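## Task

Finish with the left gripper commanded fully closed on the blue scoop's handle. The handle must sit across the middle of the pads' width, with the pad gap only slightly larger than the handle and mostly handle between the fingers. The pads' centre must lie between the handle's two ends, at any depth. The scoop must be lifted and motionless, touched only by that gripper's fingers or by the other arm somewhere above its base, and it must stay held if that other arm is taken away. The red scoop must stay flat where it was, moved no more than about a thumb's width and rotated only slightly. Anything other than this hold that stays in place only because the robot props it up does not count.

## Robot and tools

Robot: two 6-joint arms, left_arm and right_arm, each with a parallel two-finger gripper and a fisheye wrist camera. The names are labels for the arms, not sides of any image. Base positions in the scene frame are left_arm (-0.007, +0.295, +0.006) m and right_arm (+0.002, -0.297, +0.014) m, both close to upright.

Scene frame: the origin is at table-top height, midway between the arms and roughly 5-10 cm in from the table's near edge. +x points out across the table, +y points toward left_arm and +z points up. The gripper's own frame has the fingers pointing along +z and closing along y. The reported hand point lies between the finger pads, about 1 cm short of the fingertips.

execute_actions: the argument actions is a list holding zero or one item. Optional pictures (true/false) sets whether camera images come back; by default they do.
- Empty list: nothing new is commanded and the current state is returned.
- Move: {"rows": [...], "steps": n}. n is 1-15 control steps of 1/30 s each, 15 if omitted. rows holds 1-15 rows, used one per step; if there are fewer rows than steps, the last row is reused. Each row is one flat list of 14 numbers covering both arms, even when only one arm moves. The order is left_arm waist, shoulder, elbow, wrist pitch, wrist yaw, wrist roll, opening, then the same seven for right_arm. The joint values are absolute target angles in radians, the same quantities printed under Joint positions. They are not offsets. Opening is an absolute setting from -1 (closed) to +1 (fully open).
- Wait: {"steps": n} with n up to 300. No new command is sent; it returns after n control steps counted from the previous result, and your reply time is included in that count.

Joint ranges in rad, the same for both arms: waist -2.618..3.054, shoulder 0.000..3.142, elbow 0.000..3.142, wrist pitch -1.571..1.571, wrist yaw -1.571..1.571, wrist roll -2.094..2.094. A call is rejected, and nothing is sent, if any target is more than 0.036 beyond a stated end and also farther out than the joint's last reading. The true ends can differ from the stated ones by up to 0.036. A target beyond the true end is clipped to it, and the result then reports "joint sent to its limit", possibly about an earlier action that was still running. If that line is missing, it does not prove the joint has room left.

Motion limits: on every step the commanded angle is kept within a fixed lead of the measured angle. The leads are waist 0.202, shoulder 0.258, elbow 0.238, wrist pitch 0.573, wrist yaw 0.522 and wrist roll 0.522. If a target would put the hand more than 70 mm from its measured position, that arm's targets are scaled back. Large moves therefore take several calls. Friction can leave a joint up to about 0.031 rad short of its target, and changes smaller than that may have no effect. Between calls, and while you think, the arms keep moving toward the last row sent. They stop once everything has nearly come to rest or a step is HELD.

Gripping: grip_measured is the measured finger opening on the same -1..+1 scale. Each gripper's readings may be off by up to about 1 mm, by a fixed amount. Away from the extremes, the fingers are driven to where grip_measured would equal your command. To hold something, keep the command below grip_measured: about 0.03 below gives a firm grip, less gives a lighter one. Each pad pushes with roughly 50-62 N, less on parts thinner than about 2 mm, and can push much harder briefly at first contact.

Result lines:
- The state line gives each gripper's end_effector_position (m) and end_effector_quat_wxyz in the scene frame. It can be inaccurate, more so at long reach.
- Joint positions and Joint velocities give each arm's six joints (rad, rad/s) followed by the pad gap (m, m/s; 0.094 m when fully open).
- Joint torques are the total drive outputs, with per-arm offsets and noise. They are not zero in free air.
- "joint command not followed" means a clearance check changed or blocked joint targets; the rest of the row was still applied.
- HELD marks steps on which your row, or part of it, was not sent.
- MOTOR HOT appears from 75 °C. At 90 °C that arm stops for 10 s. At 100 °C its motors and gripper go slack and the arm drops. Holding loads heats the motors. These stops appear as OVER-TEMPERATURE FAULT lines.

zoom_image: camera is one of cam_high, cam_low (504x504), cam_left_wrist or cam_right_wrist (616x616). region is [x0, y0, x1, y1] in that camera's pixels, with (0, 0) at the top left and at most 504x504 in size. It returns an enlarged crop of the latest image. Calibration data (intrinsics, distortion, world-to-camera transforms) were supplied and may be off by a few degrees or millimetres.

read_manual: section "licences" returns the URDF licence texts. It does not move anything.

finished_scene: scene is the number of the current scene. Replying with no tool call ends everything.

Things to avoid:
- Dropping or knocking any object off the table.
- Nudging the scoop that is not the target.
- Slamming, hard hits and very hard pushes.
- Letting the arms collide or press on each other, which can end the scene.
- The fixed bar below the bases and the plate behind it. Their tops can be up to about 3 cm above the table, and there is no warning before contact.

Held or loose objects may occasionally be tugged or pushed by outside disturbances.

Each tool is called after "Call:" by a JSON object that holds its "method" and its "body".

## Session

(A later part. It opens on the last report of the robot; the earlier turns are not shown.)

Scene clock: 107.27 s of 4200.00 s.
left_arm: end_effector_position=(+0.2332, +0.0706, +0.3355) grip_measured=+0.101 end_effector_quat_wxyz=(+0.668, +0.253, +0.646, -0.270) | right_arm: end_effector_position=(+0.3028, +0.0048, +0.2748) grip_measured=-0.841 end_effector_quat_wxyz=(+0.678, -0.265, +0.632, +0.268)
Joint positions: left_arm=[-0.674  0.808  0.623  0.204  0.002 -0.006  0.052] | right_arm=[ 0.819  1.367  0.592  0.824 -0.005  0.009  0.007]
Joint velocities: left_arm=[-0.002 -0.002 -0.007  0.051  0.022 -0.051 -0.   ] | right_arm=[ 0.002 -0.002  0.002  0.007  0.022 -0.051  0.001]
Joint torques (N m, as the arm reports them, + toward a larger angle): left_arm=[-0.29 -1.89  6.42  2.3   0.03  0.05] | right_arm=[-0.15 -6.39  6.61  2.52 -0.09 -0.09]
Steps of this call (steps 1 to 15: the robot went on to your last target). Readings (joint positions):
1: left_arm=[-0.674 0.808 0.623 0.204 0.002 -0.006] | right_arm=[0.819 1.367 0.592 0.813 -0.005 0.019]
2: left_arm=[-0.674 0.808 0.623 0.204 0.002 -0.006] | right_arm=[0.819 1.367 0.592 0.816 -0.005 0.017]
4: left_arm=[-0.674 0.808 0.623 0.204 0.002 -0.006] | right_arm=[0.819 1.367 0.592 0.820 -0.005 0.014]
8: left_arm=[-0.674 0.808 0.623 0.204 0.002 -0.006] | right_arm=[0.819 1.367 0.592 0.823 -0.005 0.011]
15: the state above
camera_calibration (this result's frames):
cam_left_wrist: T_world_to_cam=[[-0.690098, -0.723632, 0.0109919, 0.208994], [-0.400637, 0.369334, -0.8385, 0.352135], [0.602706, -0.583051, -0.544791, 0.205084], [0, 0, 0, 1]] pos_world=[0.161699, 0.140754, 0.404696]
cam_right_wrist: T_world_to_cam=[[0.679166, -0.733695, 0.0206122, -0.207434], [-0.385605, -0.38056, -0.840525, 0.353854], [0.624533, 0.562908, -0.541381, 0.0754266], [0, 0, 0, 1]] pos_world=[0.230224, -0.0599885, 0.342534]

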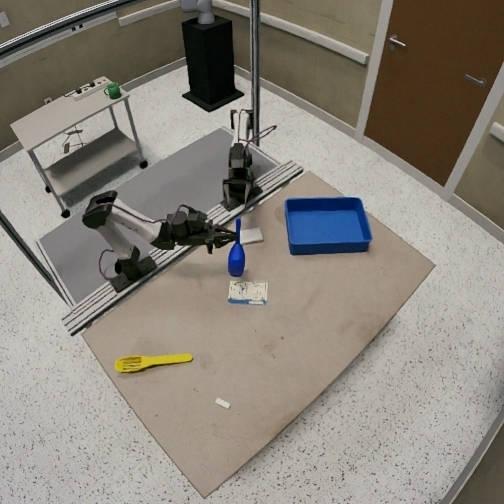

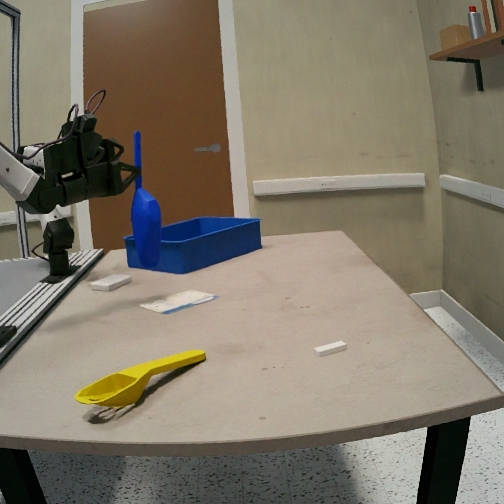

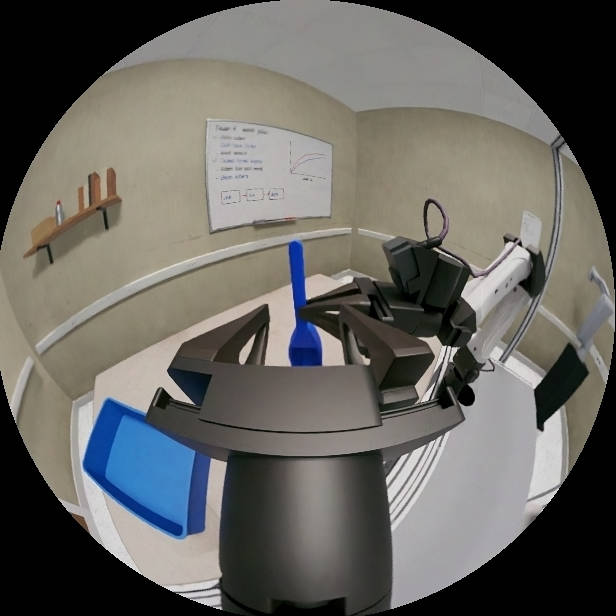

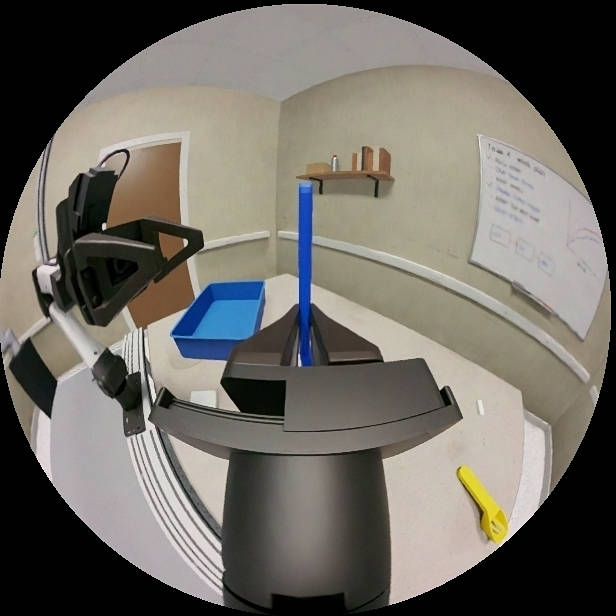

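Call:
{"method": "execute_actions", "body": {"actions": [{"rows":[[-0.67,0.82,0.635,0.21,0,-0.02,0.1,0.82,1.36,0.59,0.85,0,0,-0.95],[-0.66,0.835,0.645,0.22,0,-0.04,0.1,0.82,1.36,0.59,0.85,0,0,-0.95],[-0.653,0.85,0.65,0.23,0,-0.06,0.1,0.82,1.36,0.59,0.85,0,0,-0.95],[-0.653,0.87,0.66,0.24,0,-0.07,0.1,0.82,1.36,0.59,0.85,0,0,-0.95],[-0.653,0.89,0.668,0.25,0,-0.07,0.1,0.82,1.36,0.59,0.85,0,0,-0.95],[-0.653,0.91,0.676,0.26,0,-0.07,0.1,0.82,1.36,0.59,0.85,0,0,-0.95],[-0.653,0.93,0.684,0.27,0,-0.07,0.1,0.82,1.36,0.59,0.85,0,0,-0.95],[-0.653,0.95,0.692,0.28,0,-0.07,0.1,0.82,1.36,0.59,0.85,0,0,-0.95],[-0.653,0.97,0.7,0.29,0,-0.07,0.1,0.82,1.36,0.59,0.85,0,0,-0.95],[-0.653,0.99,0.71,0.3,0,-0.07,0.1,0.82,1.36,0.59,0.85,0,0,-0.95],[-0.653,1.01,0.72,0.31,0,-0.07,0.1,0.82,1.36,0.59,0.85,0,0,-0.95],[-0.653,1.03,0.73,0.32,0,-0.07,0.1,0.82,1.36,0.59,0.85,0,0,-0.95],[-0.653,1.05,0.74,0.33,0,-0.07,0.1,0.82,1.36,0.59,0.85,0,0,-0.95],[-0.653,1.07,0.75,0.34,0,-0.07,0.1,0.82,1.36,0.59,0.85,0,0,-0.95],[-0.653,1.09,0.76,0.35,0,-0.07,0.1,0.82,1.36,0.59,0.85,0,0,-0.95]]}], "pictures": false}}

Call:
{"method": "execute_actions", "body": {"actions": [{"rows":[[-0.653,1.11,0.77,0.36,0,-0.07,0,0.82,1.36,0.59,0.85,0,0,-0.95],[-0.653,1.13,0.78,0.37,0,-0.07,0,0.82,1.36,0.59,0.85,0,0,-0.95],[-0.653,1.15,0.79,0.38,0,-0.07,0,0.82,1.36,0.59,0.85,0,0,-0.95],[-0.653,1.17,0.8,0.39,0,-0.07,0,0.82,1.36,0.59,0.85,0,0,-0.95],[-0.653,1.19,0.812,0.4,0,-0.07,0,0.82,1.36,0.59,0.85,0,0,-0.95],[-0.653,1.21,0.824,0.41,0,-0.07,0,0.82,1.36,0.59,0.85,0,0,-0.95],[-0.653,1.23,0.836,0.415,0,-0.07,0,0.82,1.36,0.59,0.85,0,0,-0.95],[-0.653,1.25,0.848,0.42,0,-0.07,0,0.82,1.36,0.59,0.85,0,0,-0.95],[-0.653,1.265,0.857,0.43,0,-0.07,0,0.82,1.36,0.59,0.85,0,0,-0.95],[-0.653,1.27,0.86,0.43,0,-0.07,0,0.82,1.36,0.59,0.85,0,0,-0.95]]}], "pictures": false}}

Call:
{"method": "execute_actions", "body": {"actions": [{"steps":8}]}}

Scene clock: 127.70 s of 4200.00 s.
left_arm: end_effector_position=(+0.2721, +0.0409, +0.3293) grip_measured=+0.101 end_effector_quat_wxyz=(+0.650, +0.235, +0.667, -0.279) | right_arm: end_effector_position=(+0.3028, +0.0048, +0.2749) grip_measured=-0.841 end_effector_quat_wxyz=(+0.678, -0.265, +0.631, +0.267)
Joint positions: left_arm=[-0.661  1.041  0.72   0.302  0.002 -0.061  0.052] | right_arm=[ 0.819  1.367  0.592  0.825 -0.005  0.009  0.007]
Joint velocities: left_arm=[ 0.017  0.574  0.286  0.256  0.051 -0.051 -0.   ] | right_arm=[ 0.012 -0.007 -0.002 -0.037  0.007 -0.007 -0.   ]
Joint torques (N m, as the arm reports them, + toward a larger angle): left_arm=[ 0.72 -2.07  9.5   2.44  0.07 -0.13] | right_arm=[-0.11 -5.02  6.59  2.31 -0.1  -0.09]
Steps of this call (steps 1 to 15: the robot went on to your last target; steps 16 to 90: nothing new was sent; then 16.93 s passed at rest; steps 91 to 105: all 15 steps of this action). Readings (joint positions):
91: left_arm=[-0.674 0.808 0.623 0.204 0.002 -0.007] | right_arm=[0.819 1.367 0.592 0.825 -0.005 0.009]
92: left_arm=[-0.673 0.809 0.623 0.206 0.002 -0.011] | right_arm=[0.819 1.367 0.592 0.825 -0.005 0.009]
94: left_arm=[-0.666 0.822 0.626 0.215 0.002 -0.027] | right_arm=[0.819 1.367 0.592 0.825 -0.005 0.009]
98: left_arm=[-0.661 0.897 0.657 0.243 0.002 -0.049] | right_arm=[0.819 1.367 0.592 0.825 -0.005 0.009]
105: the state above

Scene clock: 128.20 s of 4200.00 s.
left_arm: end_effector_position=(+0.3083, +0.0078, +0.3294) grip_measured=+0.001 end_effector_quat_wxyz=(+0.651, +0.234, +0.665, -0.280) | right_arm: end_effector_position=(+0.3028, +0.0048, +0.2749) grip_measured=-0.841 end_effector_quat_wxyz=(+0.678, -0.265, +0.631, +0.267)
Joint positions: left_arm=[-0.661  1.259  0.835  0.411  0.002 -0.063  0.047] | right_arm=[ 0.819  1.367  0.592  0.825 -0.005  0.009  0.007]
Joint velocities: left_arm=[ 0.002  0.012 -0.007 -0.022 -0.022 -0.007  0.001] | right_arm=[-0.002  0.012  0.007 -0.022 -0.095 -0.037 -0.   ]
Joint torques (N m, as the arm reports them, + toward a larger angle): left_arm=[ 0.95 -4.41  9.61  2.4   0.08 -0.14] | right_arm=[-0.1  -4.98  6.61  2.3  -0.1  -0.09]
Steps of this call (steps 1 to 15: all 15 steps of this action). Readings (joint positions):
1: left_arm=[-0.661 1.061 0.730 0.312 0.002 -0.061] | right_arm=[0.819 1.367 0.592 0.825 -0.005 0.009]
2: left_arm=[-0.661 1.080 0.740 0.322 0.002 -0.062] | right_arm=[0.819 1.367 0.592 0.825 -0.005 0.009]
4: left_arm=[-0.661 1.120 0.760 0.343 0.002 -0.062] | right_arm=[0.819 1.367 0.592 0.825 -0.005 0.009]
8: left_arm=[-0.661 1.199 0.805 0.380 0.002 -0.063] | right_arm=[0.819 1.367 0.592 0.825 -0.005 0.009]
15: the state above

Scene clock: 128.47 s of 4200.00 s.
left_arm: end_effector_position=(+0.3082, +0.0079, +0.3323) grip_measured=+0.001 end_effector_quat_wxyz=(+0.655, +0.232, +0.661, -0.282) | right_arm: end_effector_position=(+0.3028, +0.0048, +0.2749) grip_measured=-0.841 end_effector_quat_wxyz=(+0.678, -0.265, +0.631, +0.267)
Joint positions: left_arm=[-0.661  1.259  0.835  0.423  0.002 -0.064  0.047] | right_arm=[ 0.819  1.367  0.592  0.825 -0.005  0.009  0.007]
Joint velocities: left_arm=[-0.012 -0.002 -0.012 -0.022  0.007  0.007 -0.   ] | right_arm=[-0.017  0.012 -0.002 -0.007  0.022  0.037 -0.001]
Joint torques (N m, as the arm reports them, + toward a larger angle): left_arm=[ 0.87 -4.33  9.82  2.37  0.03 -0.08] | right_arm=[-0.13 -5.03  6.54  2.31 -0.09 -0.08]
Steps of this call (steps 1 to 8: the robot went on to your last target). Readings (joint positions):
1: left_arm=[-0.661 1.259 0.835 0.414 0.002 -0.063] | right_arm=[0.819 1.367 0.592 0.825 -0.005 0.009]
2: left_arm=[-0.661 1.259 0.835 0.417 0.002 -0.064] | right_arm=[0.819 1.367 0.592 0.825 -0.005 0.009]
4: left_arm=[-0.661 1.259 0.835 0.420 0.002 -0.064] | right_arm=[0.819 1.367 0.592 0.825 -0.005 0.009]
8: the state above
camera_calibration (this result's frames):
cam_left_wrist: T_world_to_cam=[[-0.679442, -0.730486, 0.068912, 0.192919], [-0.45064, 0.341335, -0.824872, 0.413783], [0.579035, -0.591507, -0.561104, 0.134329], [0, 0, 0, 1]] pos_world=[0.239763, 0.0791428, 0.403396]
cam_right_wrist: T_world_to_cam=[[0.679146, -0.733703, 0.0209855, -0.20753], [-0.385156, -0.380563, -0.84073, 0.35385], [0.624833, 0.562896, -0.541047, 0.0753001], [0, 0, 0, 1]] pos_world=[0.23018, -0.059989, 0.342588]

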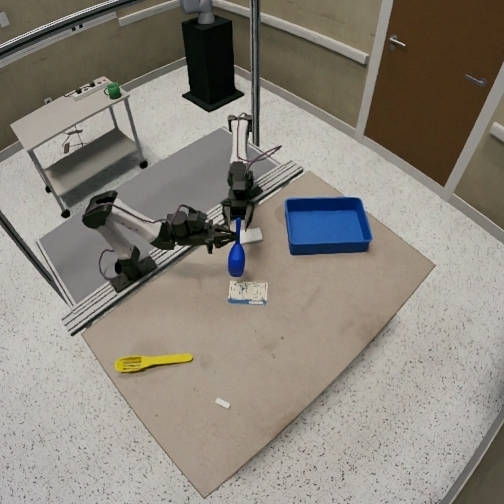

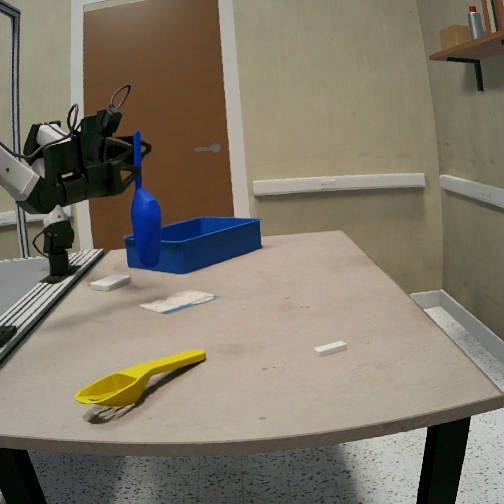

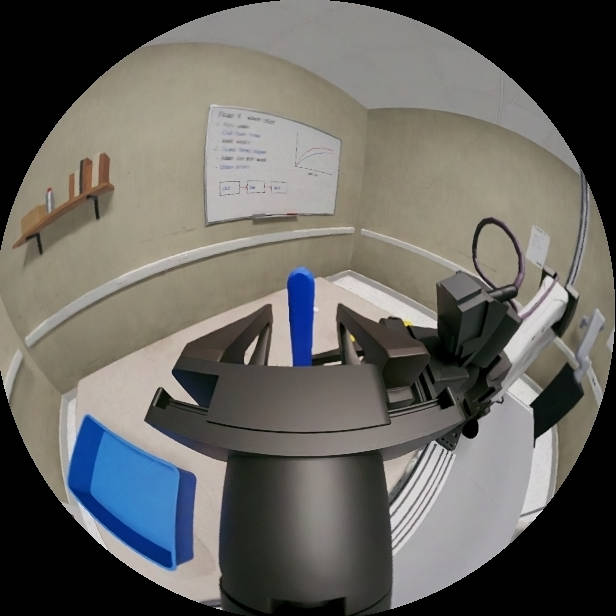

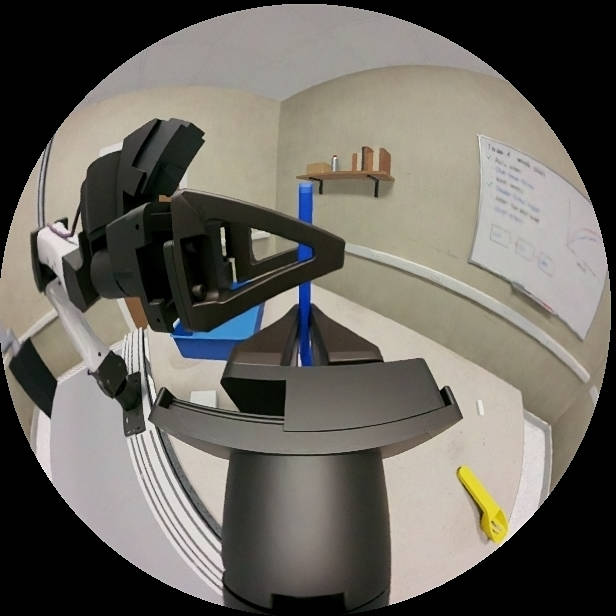

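Call:
{"method": "execute_actions", "body": {"actions": [{"rows":[[-0.648,1.27,0.86,0.43,0,-0.1,-0.1,0.82,1.36,0.59,0.85,0,0,-0.95],[-0.648,1.27,0.86,0.43,0,-0.1,-0.2,0.82,1.36,0.59,0.85,0,0,-0.95],[-0.648,1.27,0.86,0.43,0,-0.1,-0.3,0.82,1.36,0.59,0.85,0,0,-0.95],[-0.648,1.27,0.86,0.43,0,-0.1,-0.4,0.82,1.36,0.59,0.85,0,0,-0.95],[-0.648,1.27,0.86,0.43,0,-0.1,-0.45,0.82,1.36,0.59,0.85,0,0,-0.95],[-0.648,1.27,0.86,0.43,0,-0.1,-0.5,0.82,1.36,0.59,0.85,0,0,-0.95],[-0.648,1.27,0.86,0.43,0,-0.1,-0.55,0.82,1.36,0.59,0.85,0,0,-0.95],[-0.648,1.27,0.86,0.43,0,-0.1,-0.6,0.82,1.36,0.59,0.85,0,0,-0.95],[-0.648,1.27,0.86,0.43,0,-0.1,-0.65,0.82,1.36,0.59,0.85,0,0,-0.95],[-0.648,1.27,0.86,0.43,0,-0.1,-0.7,0.82,1.36,0.59,0.85,0,0,-0.95],[-0.648,1.27,0.86,0.43,0,-0.1,-0.75,0.82,1.36,0.59,0.85,0,0,-0.95],[-0.648,1.27,0.86,0.43,0,-0.1,-1,0.82,1.36,0.59,0.85,0,0,-0.95]]}]}}

Scene clock: 137.00 s of 4200.00 s.
left_arm: end_effector_position=(+0.3102, +0.0100, +0.3327) grip_measured=-0.705 end_effector_quat_wxyz=(+0.653, +0.221, +0.665, -0.288) | right_arm: end_effector_position=(+0.3028, +0.0048, +0.2747) grip_measured=-0.841 end_effector_quat_wxyz=(+0.678, -0.265, +0.632, +0.267)
Joint positions: left_arm=[-0.654  1.259  0.835  0.424  0.001 -0.09   0.014] | right_arm=[ 0.819  1.367  0.592  0.824 -0.005  0.008  0.007]
Joint velocities: left_arm=[-0.017 -0.002  0.007  0.037 -0.007 -0.051 -0.   ] | right_arm=[ 0.002 -0.002 -0.017 -0.007  0.007  0.007 -0.001]
Joint torques (N m, as the arm reports them, + toward a larger angle): left_arm=[ 0.62 -4.26  9.78  2.36  0.02 -0.14] | right_arm=[-0.05 -5.04  6.59  2.33 -0.07 -0.08]
Steps of this call (steps 1 to 30: the robot went on to your last target; steps 31 to 100: nothing new was sent; then 4.70 s passed at rest; steps 101 to 115: all 15 steps of this action). Readings (joint positions):
101: left_arm=[-0.660 1.259 0.835 0.424 0.002 -0.068] | right_arm=[0.819 1.367 0.592 0.825 -0.005 0.009]
102: left_arm=[-0.659 1.259 0.835 0.424 0.002 -0.073] | right_arm=[0.819 1.367 0.592 0.825 -0.005 0.009]
104: left_arm=[-0.656 1.259 0.835 0.424 0.002 -0.080] | right_arm=[0.819 1.367 0.592 0.825 -0.005 0.009]
108: left_arm=[-0.655 1.259 0.835 0.424 0.002 -0.088] | right_arm=[0.819 1.367 0.592 0.825 -0.005 0.009]
115: the state above
camera_calibration (this result's frames):
cam_left_wrist: T_world_to_cam=[[-0.673121, -0.73342, 0.0948834, 0.185256], [-0.466484, 0.321527, -0.824023, 0.419057], [0.573847, -0.598929, -0.558555, 0.13551], [0, 0, 0, 1]] pos_world=[0.242422, 0.0822931, 0.403425]
cam_right_wrist: T_world_to_cam=[[0.679095, -0.733728, 0.0217611, -0.207729], [-0.385197, -0.381438, -0.840314, 0.353602], [0.624862, 0.562271, -0.541663, 0.0753518], [0, 0, 0, 1]] pos_world=[0.230189, -0.0599072, 0.342472]

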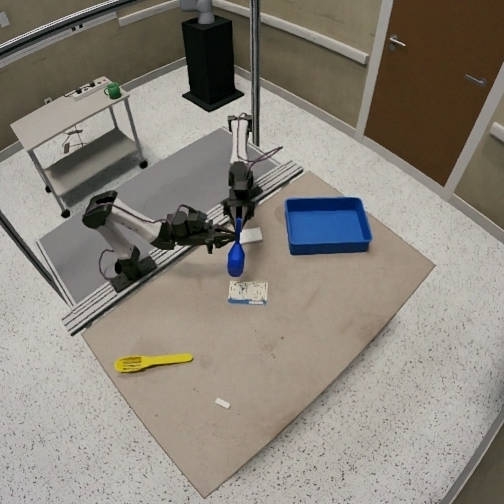

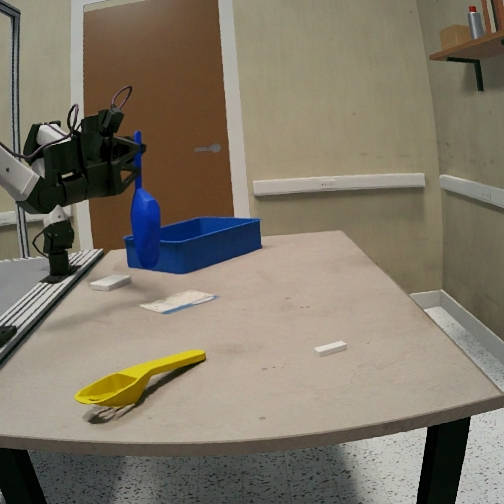

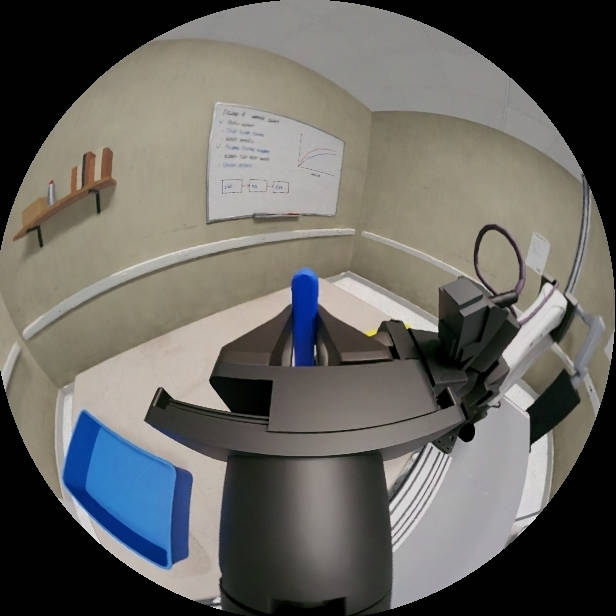

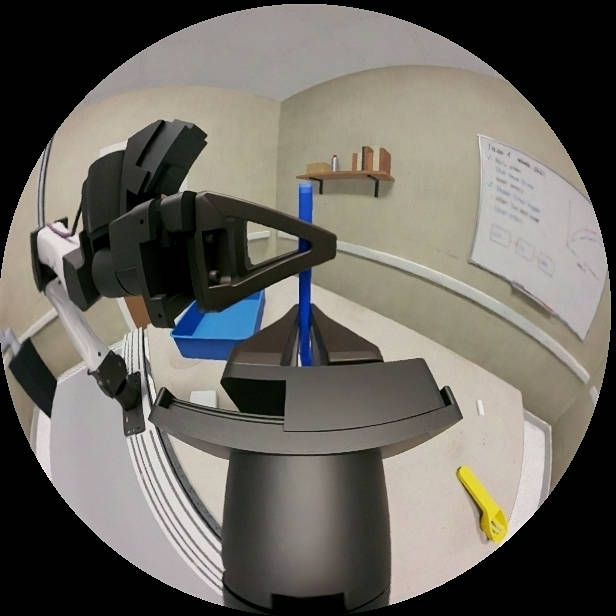

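Call:
{"method": "execute_actions", "body": {"actions": [{"rows":[[-0.65,1.27,0.86,0.43,0,-0.1,-1,0.82,1.36,0.59,0.83,0,0,-0.8],[-0.65,1.27,0.86,0.43,0,-0.1,-1,0.82,1.36,0.59,0.83,0,0,-0.7],[-0.65,1.27,0.86,0.43,0,-0.1,-1,0.82,1.36,0.59,0.83,0,0,-0.6],[-0.65,1.27,0.86,0.43,0,-0.1,-1,0.82,1.36,0.59,0.83,0,0,-0.55],[-0.64,1.27,0.86,0.43,0,-0.1,-1,0.82,1.36,0.59,0.83,0,0,-0.55],[-0.63,1.27,0.86,0.43,0,-0.1,-1,0.82,1.36,0.59,0.83,0,0,-0.55],[-0.615,1.27,0.86,0.43,0,-0.1,-1,0.82,1.36,0.59,0.83,0,0,-0.55],[-0.6,1.27,0.86,0.43,0,-0.1,-1,0.82,1.36,0.59,0.83,0,0,-0.55],[-0.58,1.27,0.86,0.43,0,-0.1,-1,0.82,1.36,0.59,0.83,0,0,-0.55],[-0.56,1.27,0.86,0.43,0,-0.1,-1,0.82,1.36,0.59,0.83,0,0,-0.55],[-0.54,1.27,0.86,0.43,0,-0.1,-1,0.82,1.36,0.59,0.83,0,0,-0.55],[-0.52,1.27,0.86,0.43,0,-0.1,-1,0.82,1.36,0.59,0.83,0,0,-0.55],[-0.5,1.27,0.86,0.43,0,-0.1,-1,0.82,1.36,0.59,0.83,0,0,-0.55],[-0.48,1.27,0.86,0.43,0,-0.1,-1,0.82,1.36,0.59,0.83,0,0,-0.55],[-0.47,1.27,0.86,0.43,0,-0.1,-1,0.82,1.36,0.59,0.83,0,0,-0.55]]}], "pictures": false}}

Call:
{"method": "execute_actions", "body": {"actions": [{"steps":20}]}}

Scene clock: 146.43 s of 4200.00 s.
left_arm: end_effector_position=(+0.3509, +0.0625, +0.3317) grip_measured=-0.705 end_effector_quat_wxyz=(+0.671, +0.167, +0.681, -0.239) | right_arm: end_effector_position=(+0.3028, +0.0048, +0.2744) grip_measured=-0.552 end_effector_quat_wxyz=(+0.678, -0.266, +0.632, +0.266)
Joint positions: left_arm=[-0.5    1.259  0.835  0.422  0.002 -0.093  0.014] | right_arm=[ 0.819  1.367  0.592  0.823 -0.005  0.007  0.021]
Joint velocities: left_arm=[ 0.53  -0.017 -0.002  0.022 -0.022  0.022 -0.   ] | right_arm=[ 0.002 -0.007  0.002 -0.037 -0.022 -0.066 -0.   ]
Joint torques (N m, as the arm reports them, + toward a larger angle): left_arm=[-0.02 -4.44  9.7   2.46  0.1  -0.16] | right_arm=[-0.09 -4.97  6.56  2.14 -0.1  -0.07]
Steps of this call (steps 1 to 15: the robot went on to your last target; steps 16 to 90: nothing new was sent; then 5.93 s passed at rest; steps 91 to 105: all 15 steps of this action). Readings (joint positions):
91: left_arm=[-0.654 1.259 0.835 0.424 0.001 -0.090] | right_arm=[0.819 1.367 0.592 0.823 -0.005 0.008]
92: left_arm=[-0.654 1.259 0.835 0.424 0.001 -0.090] | right_arm=[0.819 1.367 0.592 0.823 -0.005 0.008]
94: left_arm=[-0.654 1.259 0.835 0.423 0.001 -0.091] | right_arm=[0.819 1.367 0.592 0.823 -0.005 0.007]
98: left_arm=[-0.634 1.259 0.835 0.422 0.002 -0.093] | right_arm=[0.819 1.367 0.592 0.823 -0.005 0.007]
105: the state above

Scene clock: 147.10 s of 4200.00 s.
left_arm: end_effector_position=(+0.3582, +0.0740, +0.3316) grip_measured=-0.705 end_effector_quat_wxyz=(+0.675, +0.155, +0.684, -0.228) | right_arm: end_effector_position=(+0.3028, +0.0048, +0.2744) grip_measured=-0.552 end_effector_quat_wxyz=(+0.678, -0.266, +0.632, +0.266)
Joint positions: left_arm=[-0.471  1.259  0.835  0.422 -0.003 -0.094  0.014] | right_arm=[ 0.819  1.367  0.592  0.823 -0.005  0.007  0.021]
Joint velocities: left_arm=[ 0.002 -0.002  0.002 -0.007  0.066 -0.022 -0.002] | right_arm=[ 0.002  0.007 -0.007  0.007 -0.022 -0.037  0.   ]
Joint torques (N m, as the arm reports them, + toward a larger angle): left_arm=[ 0.25 -4.3   9.85  2.45  0.09 -0.04] | right_arm=[-0.13 -5.02  6.59  2.12 -0.07 -0.05]
Steps of this call (steps 1 to 20: the robot went on to your last target). Readings (joint positions):
1: left_arm=[-0.485 1.259 0.835 0.422 0.000 -0.093] | right_arm=[0.819 1.367 0.592 0.823 -0.005 0.007]
2: left_arm=[-0.475 1.259 0.835 0.422 -0.002 -0.093] | right_arm=[0.819 1.367 0.592 0.823 -0.005 0.007]
4: left_arm=[-0.471 1.259 0.835 0.422 -0.003 -0.093] | right_arm=[0.819 1.367 0.592 0.823 -0.005 0.007]
8: left_arm=[-0.471 1.259 0.835 0.422 -0.003 -0.094] | right_arm=[0.819 1.367 0.592 0.823 -0.005 0.007]
20: the state above
camera_calibration (this result's frames):
cam_left_wrist: T_world_to_cam=[[-0.524214, -0.845405, 0.10242, 0.217016], [-0.523719, 0.22521, -0.821583, 0.446827], [0.671505, -0.484325, -0.560813, 0.102976], [0, 0, 0, 1]] pos_world=[0.278625, 0.13271, 0.40263]
cam_right_wrist: T_world_to_cam=[[0.678996, -0.733772, 0.0233053, -0.208124], [-0.385045, -0.382971, -0.839687, 0.353164], [0.625064, 0.56117, -0.542571, 0.0753786], [0, 0, 0, 1]] pos_world=[0.230183, -0.0597643, 0.342296]

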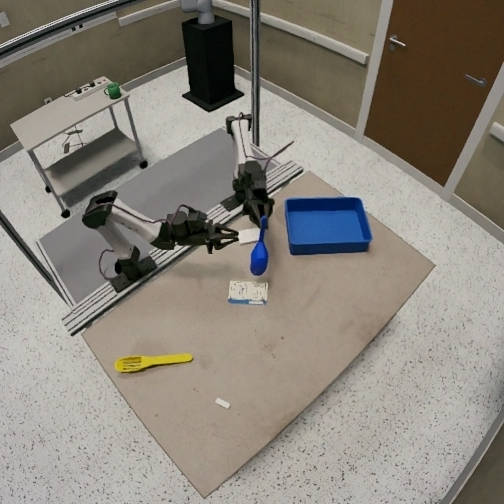

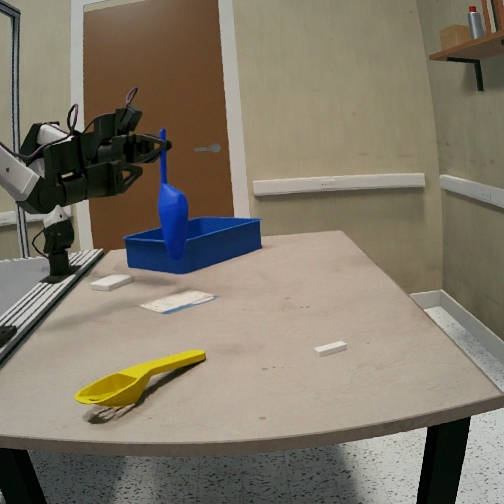

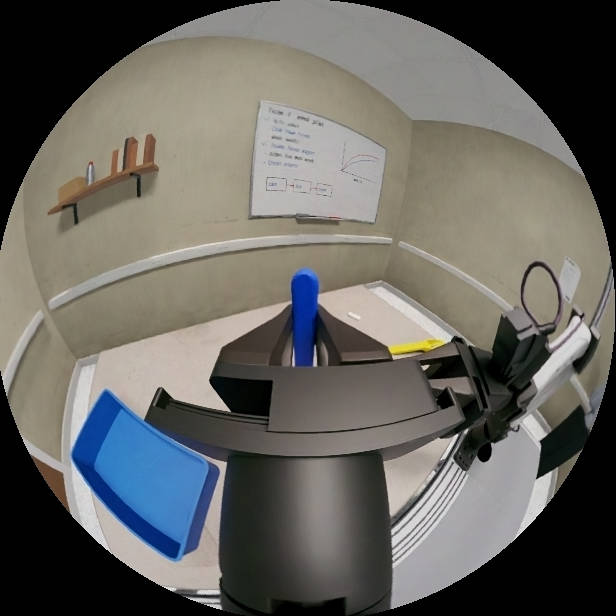

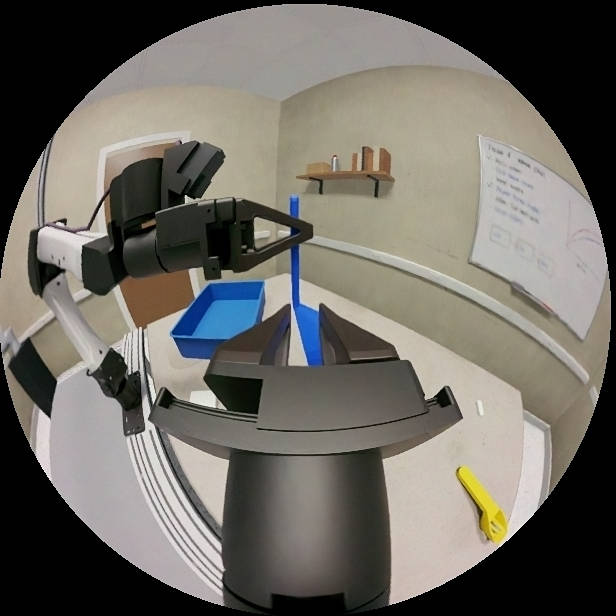

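Call:
{"method": "finished_scene", "body": {"scene": 2}}

The scene is finished: the task was done.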